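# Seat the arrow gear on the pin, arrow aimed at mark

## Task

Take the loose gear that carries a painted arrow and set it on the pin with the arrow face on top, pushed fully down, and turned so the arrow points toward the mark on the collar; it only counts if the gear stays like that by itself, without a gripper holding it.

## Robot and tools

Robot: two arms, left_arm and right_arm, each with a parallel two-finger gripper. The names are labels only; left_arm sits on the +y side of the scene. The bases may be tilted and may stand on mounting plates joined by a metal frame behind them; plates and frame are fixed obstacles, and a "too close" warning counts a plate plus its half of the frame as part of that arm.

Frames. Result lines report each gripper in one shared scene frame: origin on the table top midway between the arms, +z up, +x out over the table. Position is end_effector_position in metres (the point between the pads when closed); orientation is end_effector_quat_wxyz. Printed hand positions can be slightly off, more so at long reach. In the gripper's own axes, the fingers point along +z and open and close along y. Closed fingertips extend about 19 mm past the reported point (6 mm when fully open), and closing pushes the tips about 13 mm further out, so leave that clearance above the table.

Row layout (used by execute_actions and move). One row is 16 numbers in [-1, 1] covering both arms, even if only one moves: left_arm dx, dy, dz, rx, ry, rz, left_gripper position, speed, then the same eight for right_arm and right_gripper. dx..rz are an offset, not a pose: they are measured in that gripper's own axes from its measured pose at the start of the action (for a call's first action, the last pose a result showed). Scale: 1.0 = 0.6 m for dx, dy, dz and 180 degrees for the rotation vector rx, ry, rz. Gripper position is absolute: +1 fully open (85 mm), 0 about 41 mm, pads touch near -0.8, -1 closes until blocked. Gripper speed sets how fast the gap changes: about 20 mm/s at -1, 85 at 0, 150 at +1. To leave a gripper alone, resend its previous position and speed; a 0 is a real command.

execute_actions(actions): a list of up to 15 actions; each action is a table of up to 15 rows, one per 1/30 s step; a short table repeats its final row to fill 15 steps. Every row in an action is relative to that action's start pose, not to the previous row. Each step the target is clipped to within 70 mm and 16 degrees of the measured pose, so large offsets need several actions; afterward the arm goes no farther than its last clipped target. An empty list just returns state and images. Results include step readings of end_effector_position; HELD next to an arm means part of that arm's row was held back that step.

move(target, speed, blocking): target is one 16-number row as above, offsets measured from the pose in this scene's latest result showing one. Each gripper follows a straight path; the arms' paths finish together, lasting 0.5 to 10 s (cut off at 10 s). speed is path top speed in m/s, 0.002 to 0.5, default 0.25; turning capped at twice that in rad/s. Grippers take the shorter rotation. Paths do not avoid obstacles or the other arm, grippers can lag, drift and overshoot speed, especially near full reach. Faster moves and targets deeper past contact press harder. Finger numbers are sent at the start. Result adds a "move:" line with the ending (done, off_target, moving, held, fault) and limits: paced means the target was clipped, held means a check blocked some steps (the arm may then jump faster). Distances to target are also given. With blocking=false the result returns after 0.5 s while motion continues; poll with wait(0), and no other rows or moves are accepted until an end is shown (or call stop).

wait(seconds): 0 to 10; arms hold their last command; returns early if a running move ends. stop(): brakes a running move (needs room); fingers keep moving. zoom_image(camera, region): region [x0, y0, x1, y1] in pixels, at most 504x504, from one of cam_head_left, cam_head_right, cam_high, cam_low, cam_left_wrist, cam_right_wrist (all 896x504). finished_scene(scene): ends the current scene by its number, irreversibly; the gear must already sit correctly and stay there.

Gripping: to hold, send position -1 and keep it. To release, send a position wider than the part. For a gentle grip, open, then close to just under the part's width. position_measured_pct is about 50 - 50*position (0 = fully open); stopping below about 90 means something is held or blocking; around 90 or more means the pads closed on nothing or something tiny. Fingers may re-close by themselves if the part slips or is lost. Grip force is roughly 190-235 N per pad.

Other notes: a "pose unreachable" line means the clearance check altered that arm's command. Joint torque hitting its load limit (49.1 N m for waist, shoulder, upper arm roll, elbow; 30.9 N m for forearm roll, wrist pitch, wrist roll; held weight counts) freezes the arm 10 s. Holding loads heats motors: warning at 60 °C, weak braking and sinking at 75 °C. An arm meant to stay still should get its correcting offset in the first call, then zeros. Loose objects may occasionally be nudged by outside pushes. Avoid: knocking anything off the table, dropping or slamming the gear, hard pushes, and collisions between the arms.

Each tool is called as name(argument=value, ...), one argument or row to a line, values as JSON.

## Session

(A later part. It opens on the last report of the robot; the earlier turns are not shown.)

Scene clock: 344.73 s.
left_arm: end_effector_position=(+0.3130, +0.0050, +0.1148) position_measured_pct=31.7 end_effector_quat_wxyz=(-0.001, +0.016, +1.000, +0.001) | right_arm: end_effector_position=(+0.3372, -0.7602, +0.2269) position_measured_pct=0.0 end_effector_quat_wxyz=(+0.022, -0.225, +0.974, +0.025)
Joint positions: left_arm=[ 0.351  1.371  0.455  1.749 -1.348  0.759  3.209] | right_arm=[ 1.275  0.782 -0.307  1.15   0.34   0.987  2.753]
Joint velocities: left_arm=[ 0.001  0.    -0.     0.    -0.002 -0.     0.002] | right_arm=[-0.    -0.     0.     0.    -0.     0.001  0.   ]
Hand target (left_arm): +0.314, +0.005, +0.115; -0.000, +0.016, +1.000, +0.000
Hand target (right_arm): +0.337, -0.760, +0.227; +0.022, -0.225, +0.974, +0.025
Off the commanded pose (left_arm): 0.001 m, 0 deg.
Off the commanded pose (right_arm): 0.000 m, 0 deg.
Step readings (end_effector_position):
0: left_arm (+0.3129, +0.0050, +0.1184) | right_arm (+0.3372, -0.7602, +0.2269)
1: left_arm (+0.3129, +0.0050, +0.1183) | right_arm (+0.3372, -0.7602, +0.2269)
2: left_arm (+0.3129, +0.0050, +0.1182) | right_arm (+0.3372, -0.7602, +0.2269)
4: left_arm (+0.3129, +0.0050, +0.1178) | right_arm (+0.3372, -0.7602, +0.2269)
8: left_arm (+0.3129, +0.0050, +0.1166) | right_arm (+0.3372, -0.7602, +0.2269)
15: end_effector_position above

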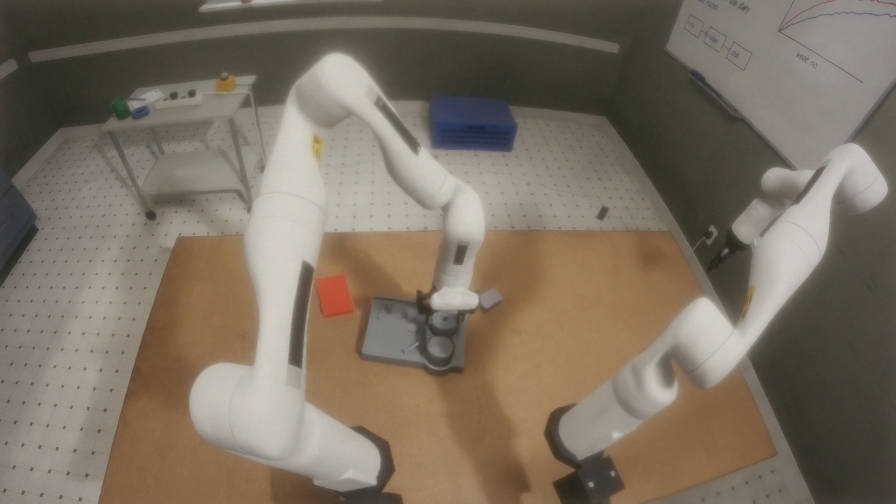

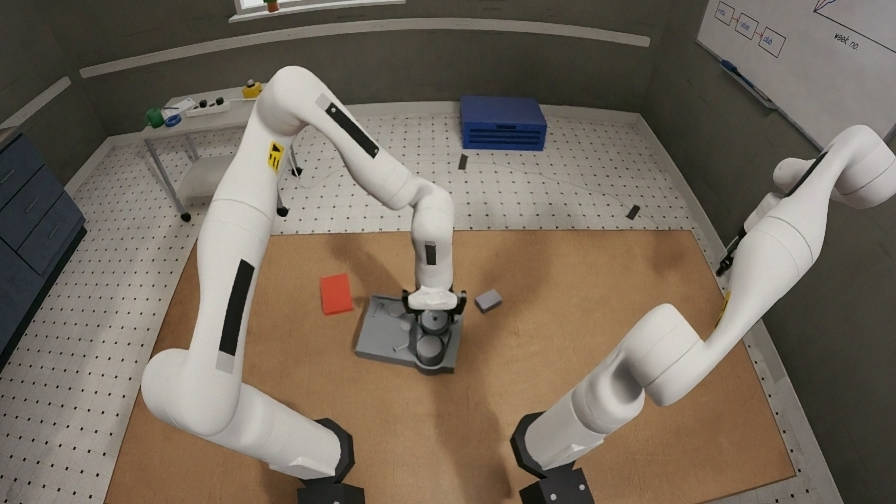

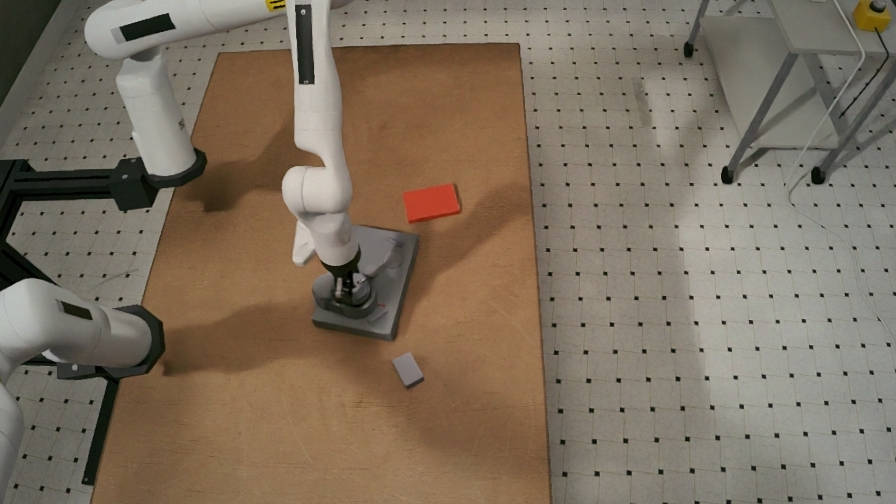

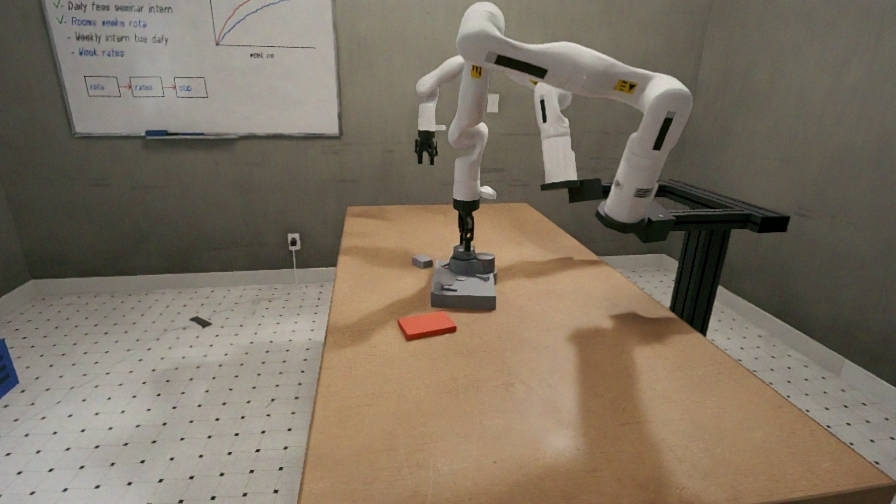

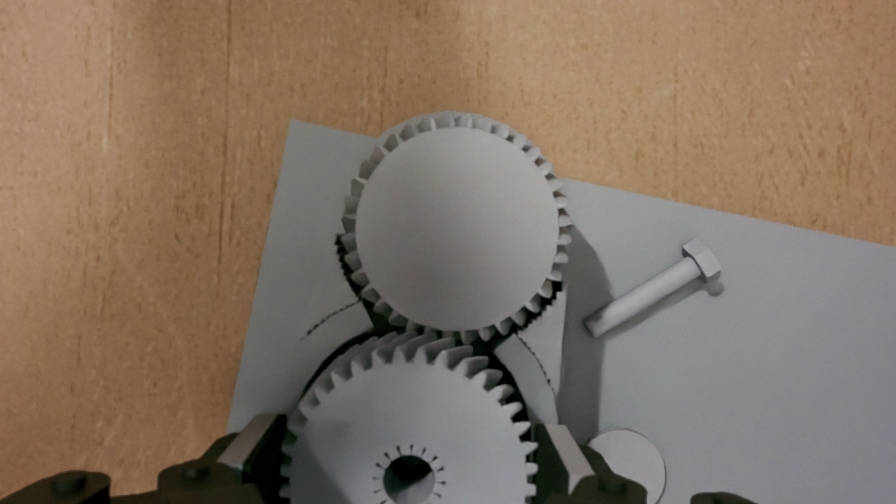

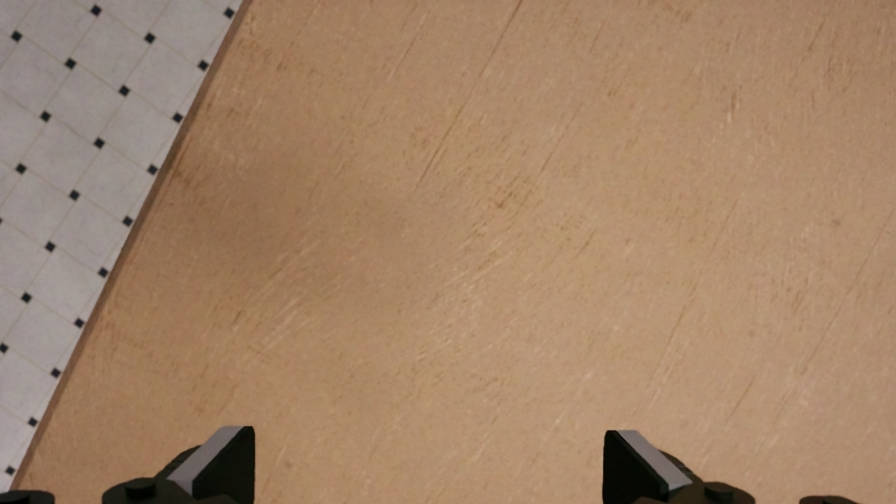

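execute_actions(
  actions=[
    [[0.0001,0,0.0003,0.0002,-0.0002,0.0014,-1,-0.3,0,0,0,0,0,0,1,0],[0.0002,0.0001,0.00087,0.0003,-0.0004,0.0032,-1,-0.3,0,0,0,0,0,0,1,0],[0.00025,0.0001,0.00152,0.0004,-0.0005,0.00498,-1,-0.3,0,0,0,0,0,0,1,0],[0.00025,0.0001,0.00227,0.0004,-0.0005,0.00664,-1,-0.3,0,0,0,0,0,0,1,0],[0.00025,0.00015,0.00303,0.0004,-0.0005,0.00829,-1,-0.3,0,0,0,0,0,0,1,0],[0.00025,0.00015,0.0039,0.0004,-0.0005,0.01019,-1,-0.3,0,0,0,0,0,0,1,0],[0.00025,0.0002,0.00477,0.0004,-0.0005,0.01208,-1,-0.3,0,0,0,0,0,0,1,0],[0.00025,0.0002,0.00563,0.0004,-0.0005,0.01397,-1,-0.3,0,0,0,0,0,0,1,0],[0.00025,0.0002,0.0065,0.0004,-0.0005,0.01587,-1,-0.3,0,0,0,0,0,0,1,0],[0.00025,0.00025,0.00736,0.0004,-0.0005,0.01776,-1,-0.3,0,0,0,0,0,0,1,0],[0.00025,0.00025,0.00823,0.0004,-0.0005,0.01965,-1,-0.3,0,0,0,0,0,0,1,0],[0.00025,0.00025,0.00899,0.0004,-0.0005,0.02131,-1,-0.3,0,0,0,0,0,0,1,0],[0.00025,0.0003,0.00975,0.0004,-0.0005,0.02296,-1,-0.3,0,0,0,0,0,0,1,0],[0.00025,0.0003,0.0104,0.0004,-0.0005,0.02438,-1,-0.3,0,0,0,0,0,0,1,0],[0.00025,0.0003,0.01083,0.0004,-0.0005,0.02533,-1,-0.3,0,0,0,0,0,0,1,0]],
  ],
)

Scene clock: 360.17 s.
left_arm: end_effector_position=(+0.3128, +0.0054, +0.1100) position_measured_pct=31.7 end_effector_quat_wxyz=(+0.000, +0.050, +0.999, +0.000) | right_arm: end_effector_position=(+0.3372, -0.7602, +0.2269) position_measured_pct=0.0 end_effector_quat_wxyz=(+0.022, -0.225, +0.974, +0.025)
Joint positions: left_arm=[ 0.347  1.381  0.454  1.749 -1.368  0.757  3.154] | right_arm=[ 1.275  0.782 -0.307  1.15   0.34   0.987  2.753]
Joint velocities: left_arm=[-0.01   0.029 -0.002 -0.008 -0.035  0.    -0.125] | right_arm=[-0.001 -0.     0.     0.001 -0.     0.    -0.001]
Hand target (left_arm): +0.313, +0.005, +0.108; -0.000, +0.056, +0.998, -0.000
Hand target (right_arm): +0.337, -0.760, +0.227; +0.022, -0.225, +0.974, +0.025
Off the commanded pose (left_arm): 0.002 m, 1 deg.
Off the commanded pose (right_arm): 0.000 m, 0 deg.
Step readings (end_effector_position):
0: left_arm (+0.3130, +0.0051, +0.1145) | right_arm (+0.3372, -0.7602, +0.2269)
1: left_arm (+0.3129, +0.0051, +0.1145) | right_arm (+0.3372, -0.7602, +0.2269)
2: left_arm (+0.3129, +0.0052, +0.1144) | right_arm (+0.3372, -0.7602, +0.2269)
4: left_arm (+0.3129, +0.0052, +0.1141) | right_arm (+0.3372, -0.7602, +0.2269)
8: left_arm (+0.3130, +0.0052, +0.1132) | right_arm (+0.3372, -0.7602, +0.2269)
15: end_effector_position above

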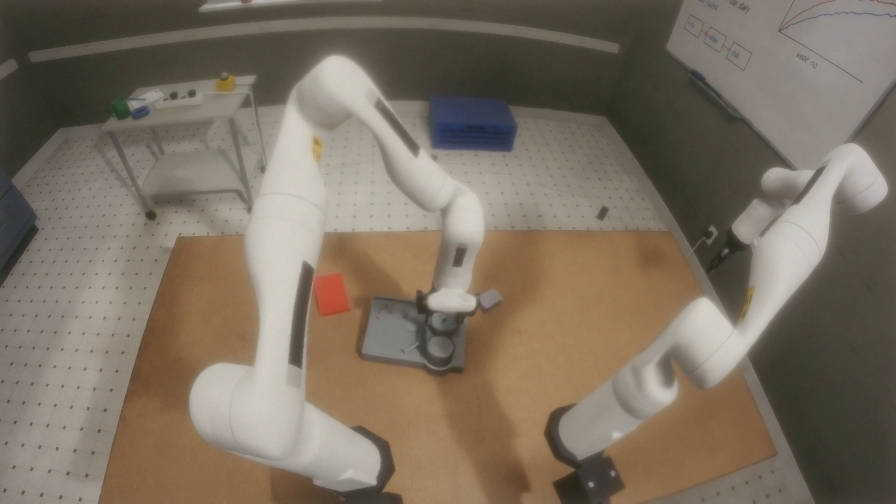

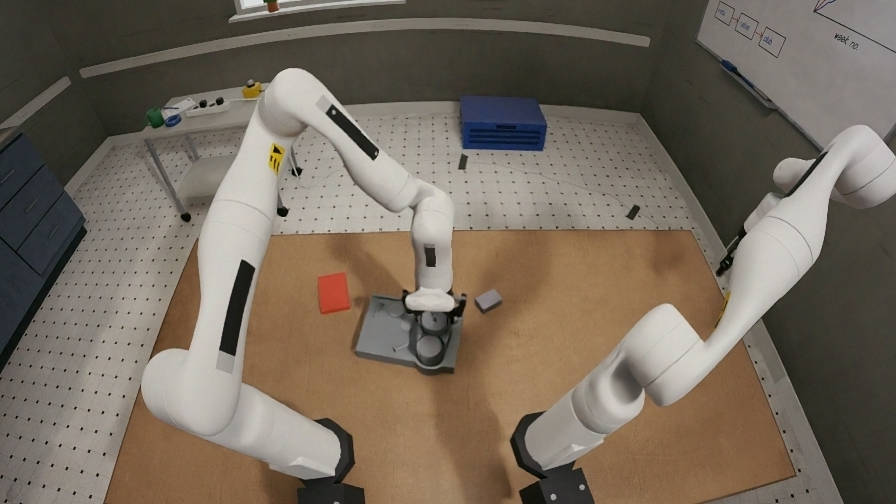

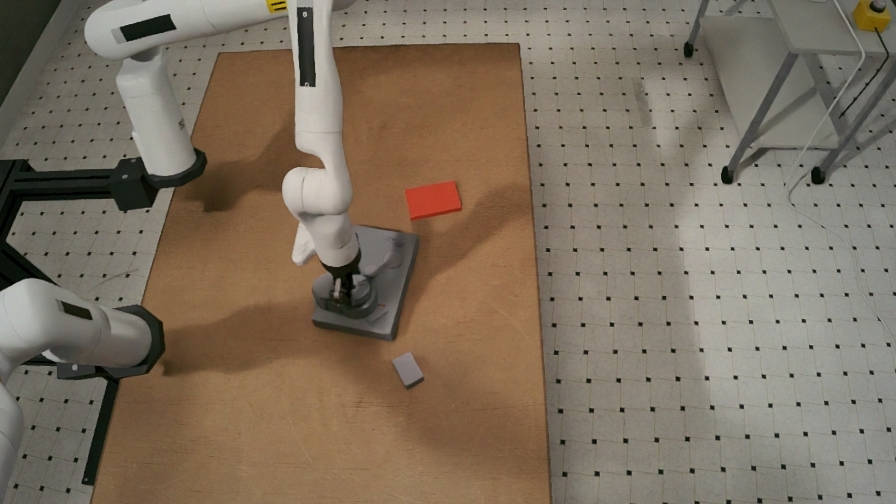

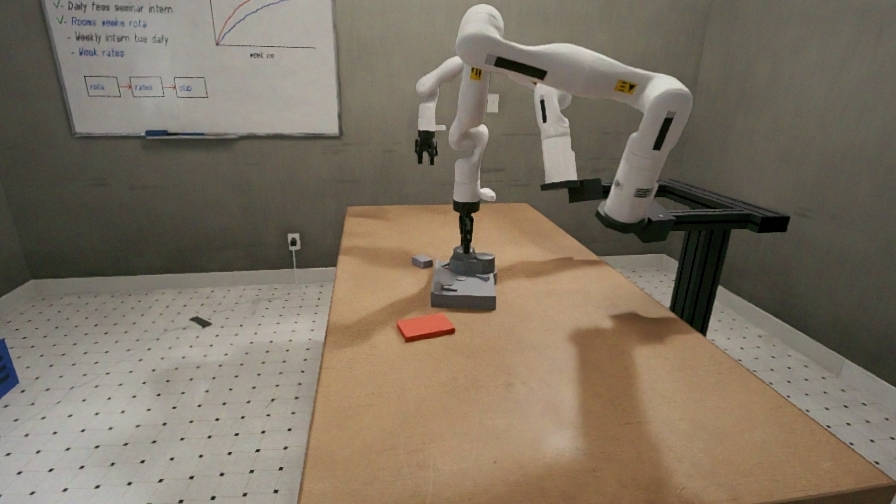

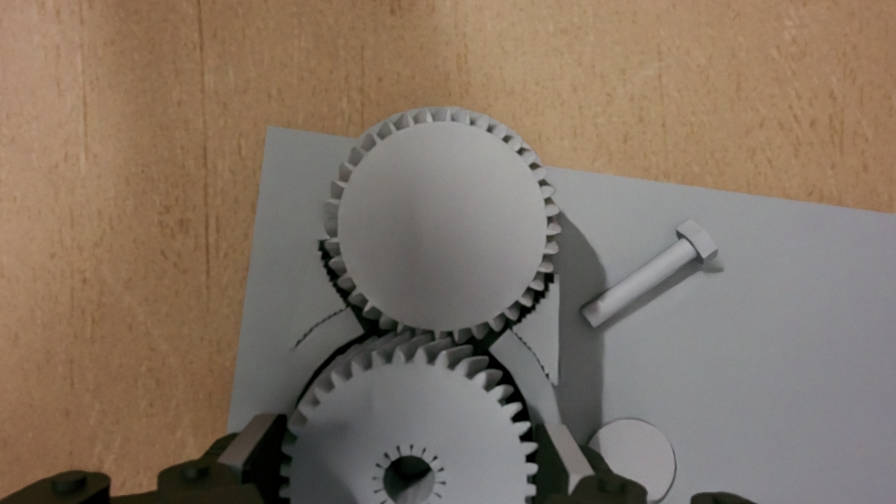

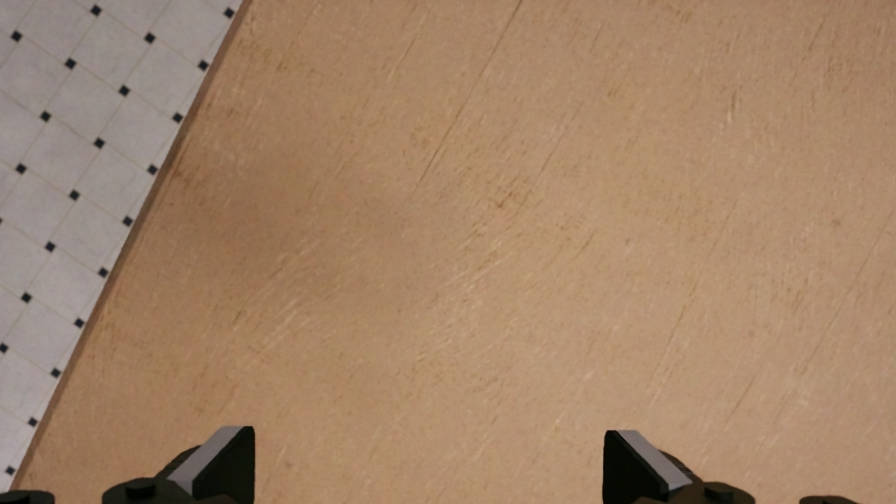

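execute_actions(
  actions=[],
)

zoom_image(
  camera="cam_left_wrist",
  region=[375, 290, 475, 390],
)

zoom_image(
  camera="cam_low",
  region=[440, 230, 500, 285],
)

Scene clock: 362.90 s.
left_arm: end_effector_position=(+0.3128, +0.0054, +0.1090) position_measured_pct=31.7 end_effector_quat_wxyz=(+0.000, +0.056, +0.998, +0.000) | right_arm: end_effector_position=(+0.3372, -0.7602, +0.2269) position_measured_pct=0.0 end_effector_quat_wxyz=(+0.022, -0.225, +0.974, +0.025)
Joint positions: left_arm=[ 0.346  1.383  0.455  1.748 -1.371  0.757  3.143] | right_arm=[ 1.275  0.782 -0.307  1.15   0.34   0.987  2.753]
Joint velocities: left_arm=[-0.     0.     0.001  0.     0.002  0.001 -0.   ] | right_arm=[ 0.001  0.001  0.     0.    -0.    -0.001 -0.001]
Hand target (left_arm): +0.313, +0.005, +0.108; -0.000, +0.056, +0.998, -0.000
Hand target (right_arm): +0.337, -0.760, +0.227; +0.022, -0.225, +0.974, +0.025
Off the commanded pose (left_arm): 0.001 m, 0 deg.
Off the commanded pose (right_arm): 0.000 m, 0 deg.

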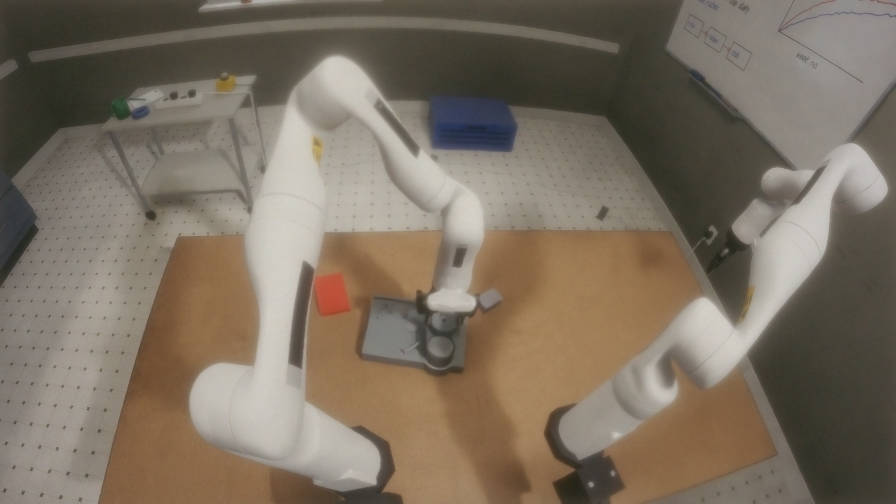

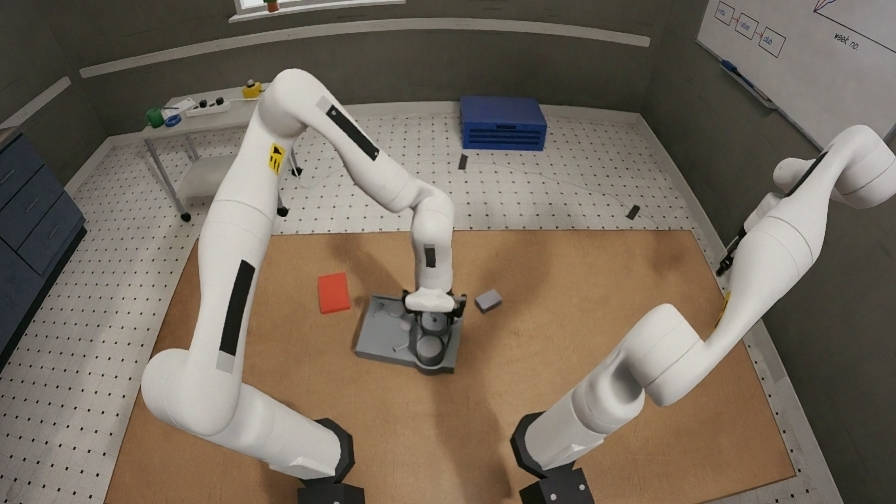

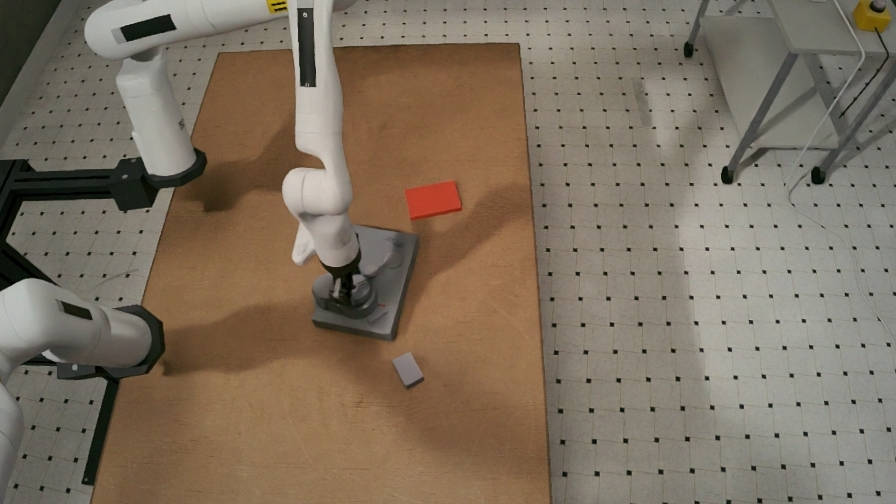

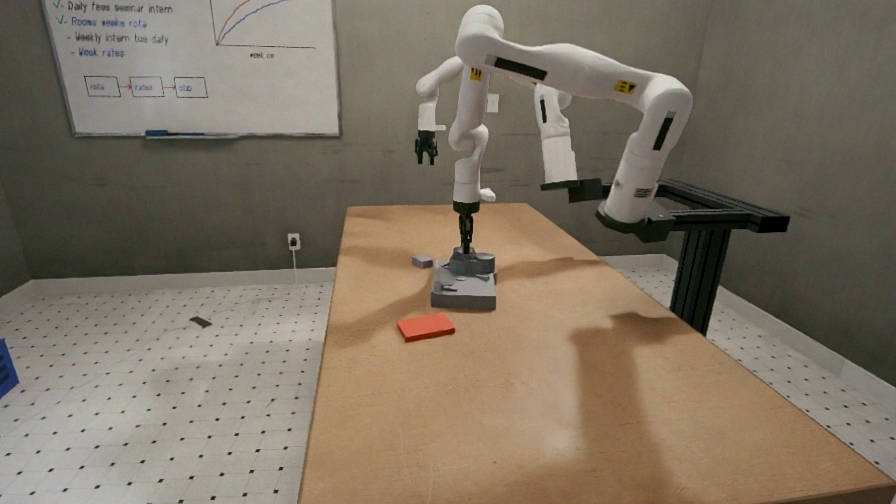

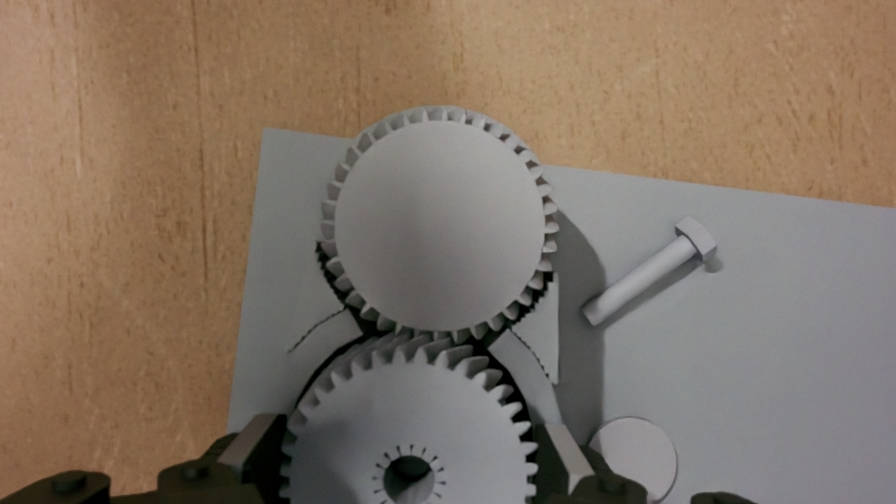

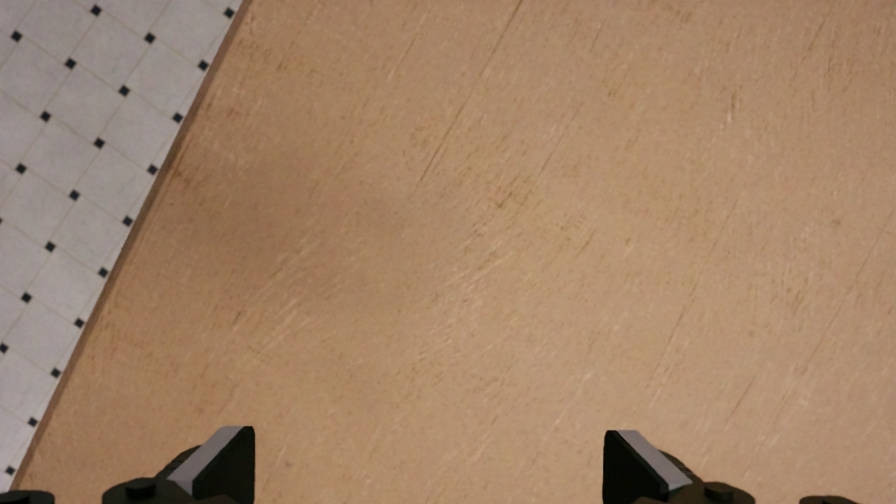

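Region (375, 290, 475, 390) of cam_left_wrist's 896x504 image, scaled by 5.040.

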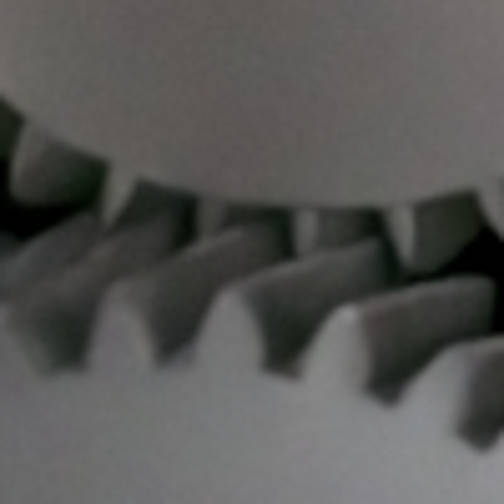

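Region (440, 230, 500, 285) of cam_low's 896x504 image, scaled by 8.400, with more detail than that image has; it fills the top 462 rows of this view, and the rest is white.

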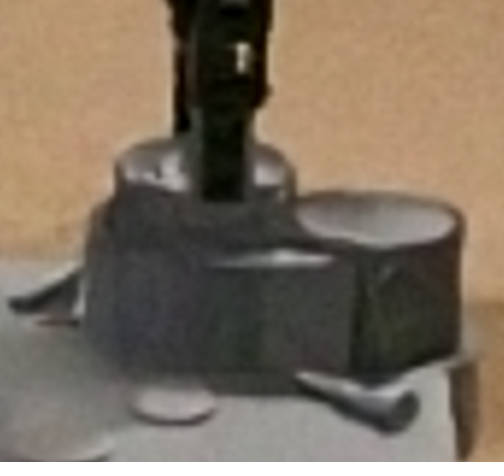

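execute_actions(
  actions=[
    [[0,0,0.00025,0,0,0.00139,-1,-0.3,0,0,0,0,0,0,1,0],[0,0,0.00075,0,0,0.00333,-1,-0.3,0,0,0,0,0,0,1,0],[0,0,0.0015,0,0,0.00555,-1,-0.3,0,0,0,0,0,0,1,0],[0,0.00005,0.0025,0,0,0.00776,-1,-0.3,0,0,0,0,0,0,1,0],[0,0.00005,0.00367,0,0,0.01035,-1,-0.3,0,0,0,0,0,0,1,0],[0,0.0001,0.00487,0,0,0.01301,-1,-0.3,0,0,0,0,0,0,1,0],[0,0.0001,0.00607,0,0,0.01567,-1,-0.3,0,0,0,0,0,0,1,0],[0,0.0001,0.00727,0,0,0.01833,-1,-0.3,0,0,0,0,0,0,1,0],[0,0.00015,0.00847,0,0,0.02099,-1,-0.3,0,0,0,0,0,0,1,0],[0,0.00015,0.00967,0,0,0.02365,-1,-0.3,0,0,0,0,0,0,1,0],[0,0.0002,0.01087,0,0,0.02631,-1,-0.3,0,0,0,0,0,0,1,0],[0,0.0002,0.01207,0,0,0.02897,-1,-0.3,0,0,0,0,0,0,1,0],[0,0.0002,0.01327,0,0,0.03163,-1,-0.3,0,0,0,0,0,0,1,0],[0,0.00025,0.01447,0,0,0.03429,-1,-0.3,0,0,0,0,0,0,1,0],[0,0.00025,0.01567,0,0,0.03695,-1,-0.3,0,0,0,0,0,0,1,0]],
    [[0,0.00005,0.0042,0,0,0.00931,-1,-0.3,0,0,0,0,0,0,1,0],[0,0.00005,0.0054,0,0,0.01197,-1,-0.3,0,0,0,0,0,0,1,0],[0,0.0001,0.0066,0,0,0.01463,-1,-0.3,0,0,0,0,0,0,1,0],[0,0.0001,0.0078,0,0,0.01729,-1,-0.3,0,0,0,0,0,0,1,0],[0,0.0001,0.009,0,0,0.01995,-1,-0.3,0,0,0,0,0,0,1,0],[0,0.00015,0.01017,0,0,0.02254,-1,-0.3,0,0,0,0,0,0,1,0],[0,0.00015,0.01125,0,0,0.02494,-1,-0.3,0,0,0,0,0,0,1,0],[0,0.00015,0.01217,0,0,0.02697,-1,-0.3,0,0,0,0,0,0,1,0],[0,0.0002,0.01283,0,0,0.02845,-1,-0.3,0,0,0,0,0,0,1,0],[0,0.0002,0.01325,0,0,0.02937,-1,-0.3,0,0,0,0,0,0,1,0],[0,0.0002,0.0135,0,0,0.02993,-1,-0.3,0,0,0,0,0,0,1,0],[0,0.0002,0.0135,0,0,0.02993,-1,-0.3,0,0,0,0,0,0,1,0],[0,0.0002,0.0135,0,0,0.02993,0.7,0,0,0,0,0,0,0,1,0],[0,0.0002,0.0135,0,0,0.02993,0.7,0,0,0,0,0,0,0,1,0],[0,0.0002,0.0135,0,0,0.02993,0.7,0,0,0,0,0,0,0,1,0]],
    [[0,0,0,0,0,0,0.7,0,0,0,0,0,0,0,1,0],[0,0,0,0,0,0,0.7,0,0,0,0,0,0,0,1,0],[0,0,0,0,0,0,0.7,0,0,0,0,0,0,0,1,0],[0,0,0,0,0,0,0.7,0,0,0,0,0,0,0,1,0],[-0.0012,0,-0.0013,0,0,0,0.7,0,0,0,0,0,0,0,1,0],[-0.0055,0,-0.0048,0,0,0,0.7,0,0,0,0,0,0,0,1,0],[-0.0125,0,-0.0101,0,0,0,0.7,0,0,0,0,0,0,0,1,0],[-0.021,0,-0.0165,0,0,0,0.7,0,0,0,0,0,0,0,1,0],[-0.0302,0,-0.0238,0,0,0,0.7,0,0,0,0,0,0,0,1,0],[-0.0398,0,-0.0312,0,0,0,0.7,0,0,0,0,0,0,0,1,0],[-0.049,0,-0.0385,0,0,0,0.7,0,0,0,0,0,0,0,1,0],[-0.0572,0,-0.0449,0,0,0,0.7,0,0,0,0,0,0,0,1,0],[-0.0639,0,-0.0502,0,0,0,0.7,0,0,0,0,0,0,0,1,0],[-0.0684,0,-0.0537,0,0,0,0.7,0,0,0,0,0,0,0,1,0],[-0.07,0,-0.055,0,0,0,0.7,0,0,0,0,0,0,0,1,0]],
  ],
)

Scene clock: 387.07 s.
left_arm: end_effector_position=(+0.3409, -0.0027, +0.1164) position_measured_pct=15.1 end_effector_quat_wxyz=(+0.002, +0.147, +0.989, -0.001) | right_arm: end_effector_position=(+0.3372, -0.7602, +0.2269) position_measured_pct=0.0 end_effector_quat_wxyz=(+0.022, -0.225, +0.974, +0.025)
Joint positions: left_arm=[ 0.319  1.396  0.505  1.659 -1.323  0.823  2.856] | right_arm=[ 1.275  0.782 -0.307  1.15   0.34   0.987  2.753]
Joint velocities: left_arm=[-0.045 -0.074  0.212 -0.338  0.346  0.29  -0.494] | right_arm=[-0.001  0.     0.001  0.001  0.     0.     0.   ]
Hand target (left_arm): +0.352, -0.006, +0.126; +0.001, +0.147, +0.989, -0.001
Hand target (right_arm): +0.337, -0.760, +0.227; +0.022, -0.225, +0.974, +0.025
Off the commanded pose (left_arm): 0.015 m, 0 deg.
Off the commanded pose (right_arm): 0.000 m, 0 deg.
Step readings (end_effector_position; steps 1 to 15: 1st action; 16 to 30: 2nd action; 31 to 45: 3rd action):
0: left_arm (+0.3128, +0.0054, +0.1090) | right_arm (+0.3372, -0.7602, +0.2269)
1: left_arm (+0.3128, +0.0054, +0.1091) | right_arm (+0.3372, -0.7602, +0.2269)
2: left_arm (+0.3127, +0.0054, +0.1089) | right_arm (+0.3372, -0.7602, +0.2269)
4: left_arm (+0.3126, +0.0055, +0.1083) | right_arm (+0.3372, -0.7602, +0.2269)
8: left_arm (+0.3126, +0.0055, +0.1061) | right_arm (+0.3372, -0.7602, +0.2269)
15: left_arm (+0.3126, +0.0057, +0.1011) | right_arm (+0.3372, -0.7602, +0.2269)
16: left_arm (+0.3126, +0.0057, +0.1004) | right_arm (+0.3372, -0.7602, +0.2269)
17: left_arm (+0.3126, +0.0058, +0.0997) | right_arm (+0.3372, -0.7602, +0.2269)
19: left_arm (+0.3126, +0.0058, +0.0983) | right_arm (+0.3372, -0.7602, +0.2269)
23: left_arm (+0.3126, +0.0059, +0.0954) | right_arm (+0.3372, -0.7602, +0.2269)
30: left_arm (+0.3124, +0.0060, +0.0925) | right_arm (+0.3372, -0.7602, +0.2269)
31: left_arm (+0.3123, +0.0061, +0.0923) | right_arm (+0.3372, -0.7602, +0.2269)
32: left_arm (+0.3124, +0.0059, +0.0926) | right_arm (+0.3372, -0.7602, +0.2269)
34: left_arm (+0.3127, +0.0055, +0.0930) | right_arm (+0.3372, -0.7602, +0.2269)
38: left_arm (+0.3158, +0.0055, +0.0953) | right_arm (+0.3372, -0.7602, +0.2269)
45: end_effector_position above

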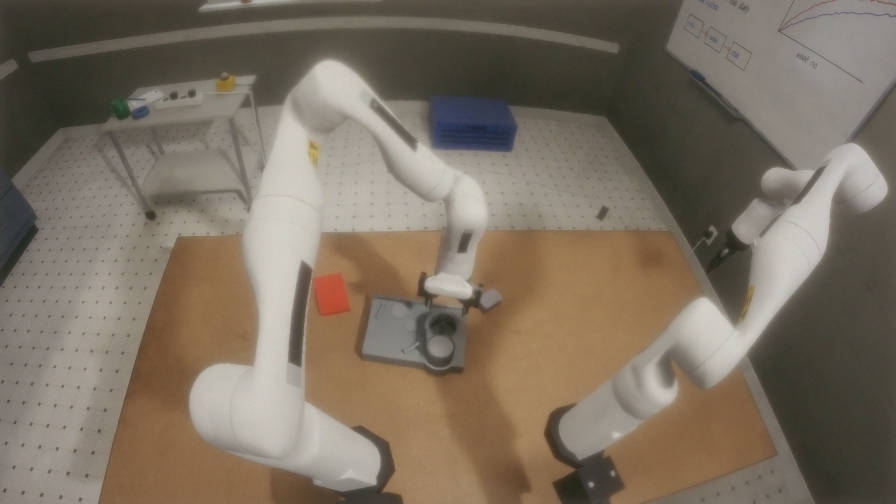

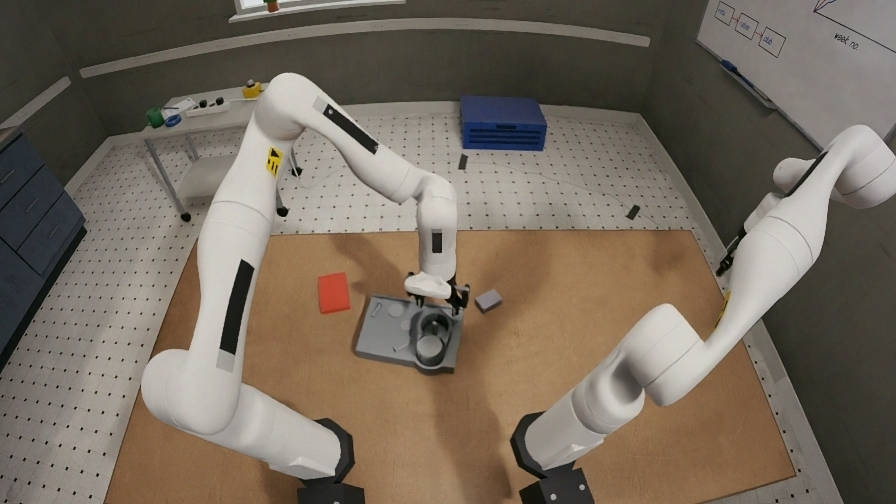

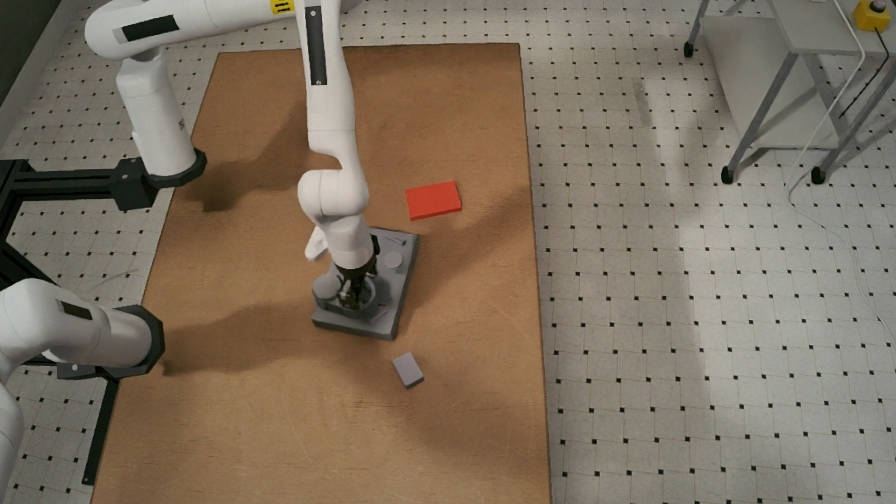

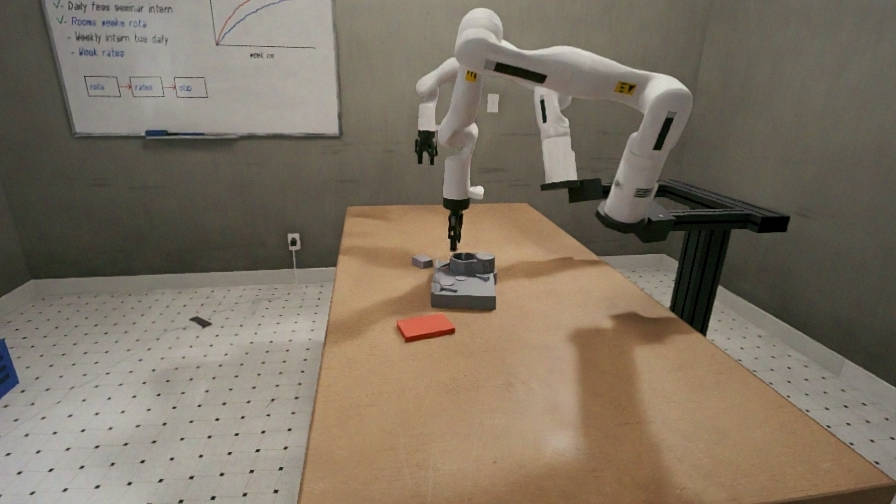

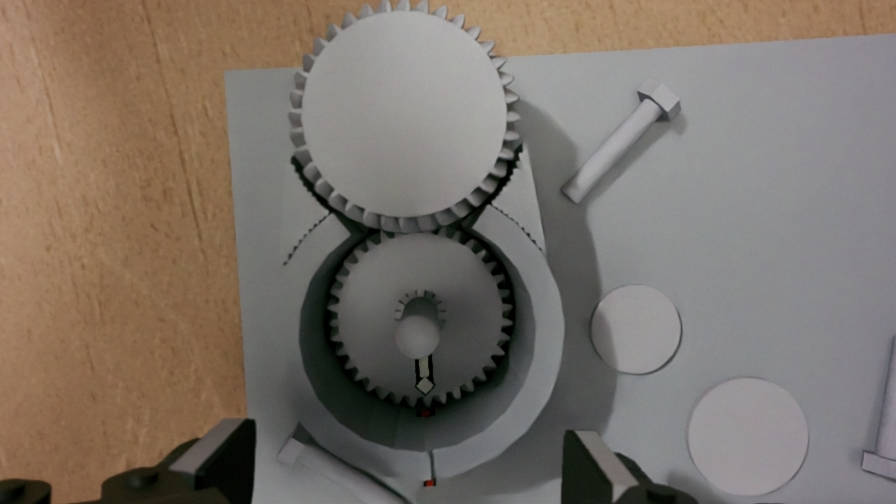

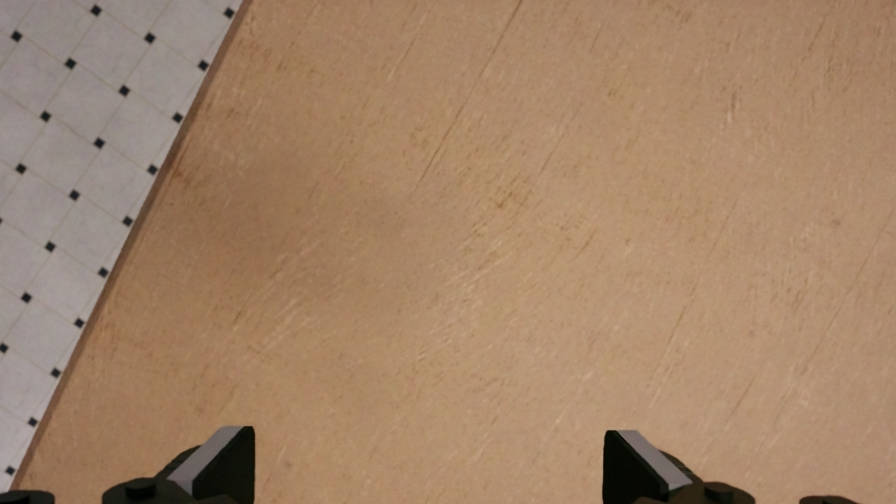

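The gear slid down and the arrow points at the red mark. I'll check the settled state before I end the scene.

execute_actions(
  actions=[],
)

zoom_image(
  camera="cam_left_wrist",
  region=[290, 160, 570, 450],
)

Scene clock: 388.13 s.
left_arm: end_effector_position=(+0.3516, -0.0060, +0.1256) position_measured_pct=15.1 end_effector_quat_wxyz=(+0.001, +0.147, +0.989, -0.001) | right_arm: end_effector_position=(+0.3372, -0.7602, +0.2269) position_measured_pct=0.0 end_effector_quat_wxyz=(+0.022, -0.225, +0.974, +0.025)
Joint positions: left_arm=[ 0.314  1.39   0.526  1.624 -1.289  0.854  2.806] | right_arm=[ 1.275  0.782 -0.307  1.15   0.34   0.987  2.753]
Joint velocities: left_arm=[-0.    -0.001  0.001  0.    -0.     0.    -0.   ] | right_arm=[ 0.001 -0.     0.    -0.     0.     0.    -0.001]
Hand target (left_arm): +0.352, -0.006, +0.126; +0.001, +0.147, +0.989, -0.001
Hand target (right_arm): +0.337, -0.760, +0.227; +0.022, -0.225, +0.974, +0.025
Off the commanded pose (left_arm): 0.001 m, 0 deg.
Off the commanded pose (right_arm): 0.000 m, 0 deg.

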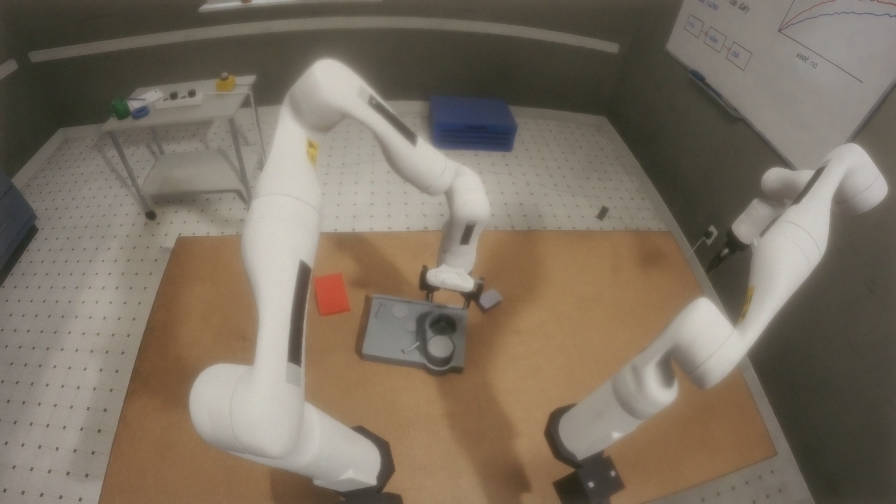

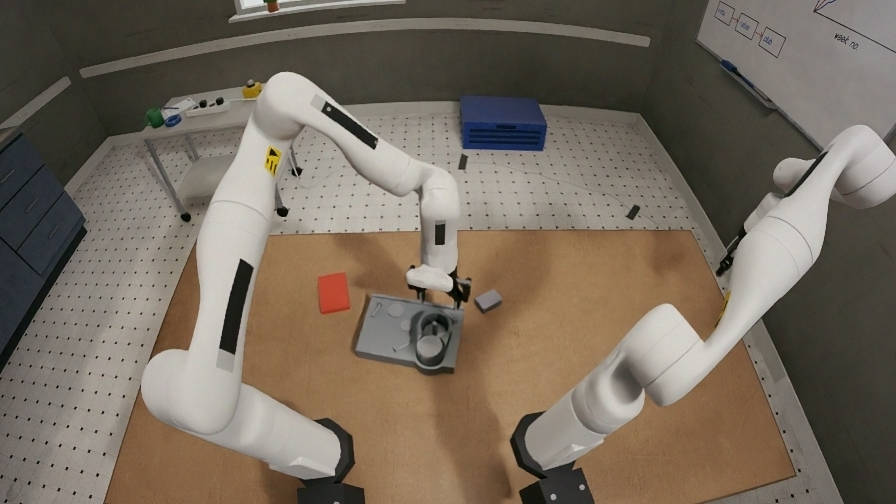

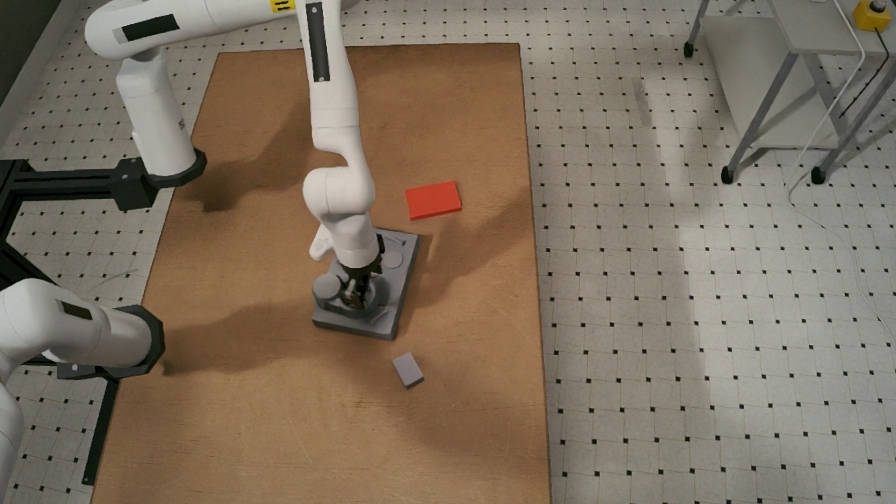

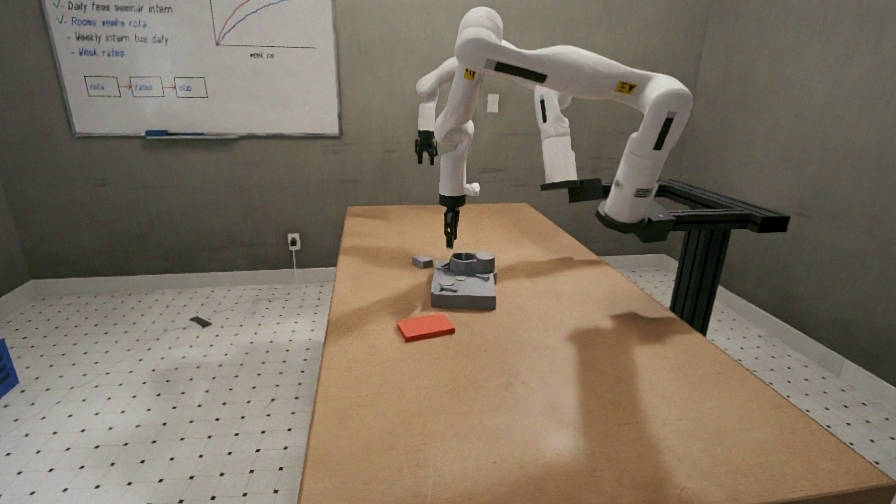

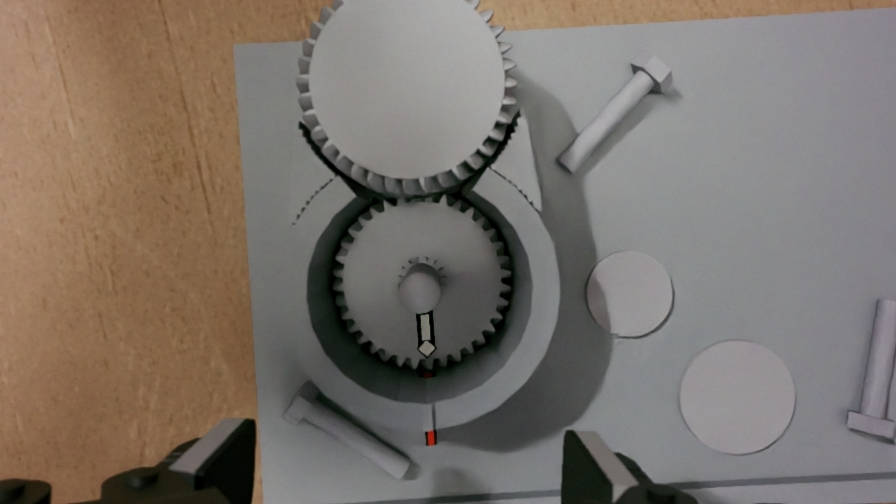

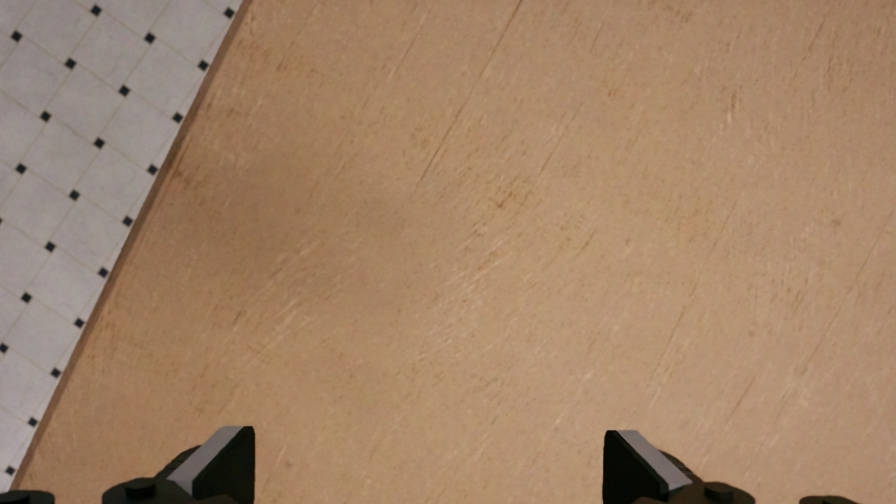

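Region (290, 160, 570, 450) of cam_left_wrist's 896x504 image, scaled by 1.738; it fills the left 487 columns of this view, and the rest is white.

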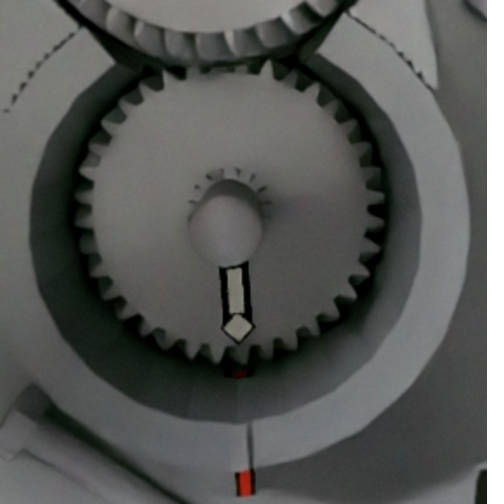

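finished_scene(
  scene=2,
)

The scene is finished: the task was done.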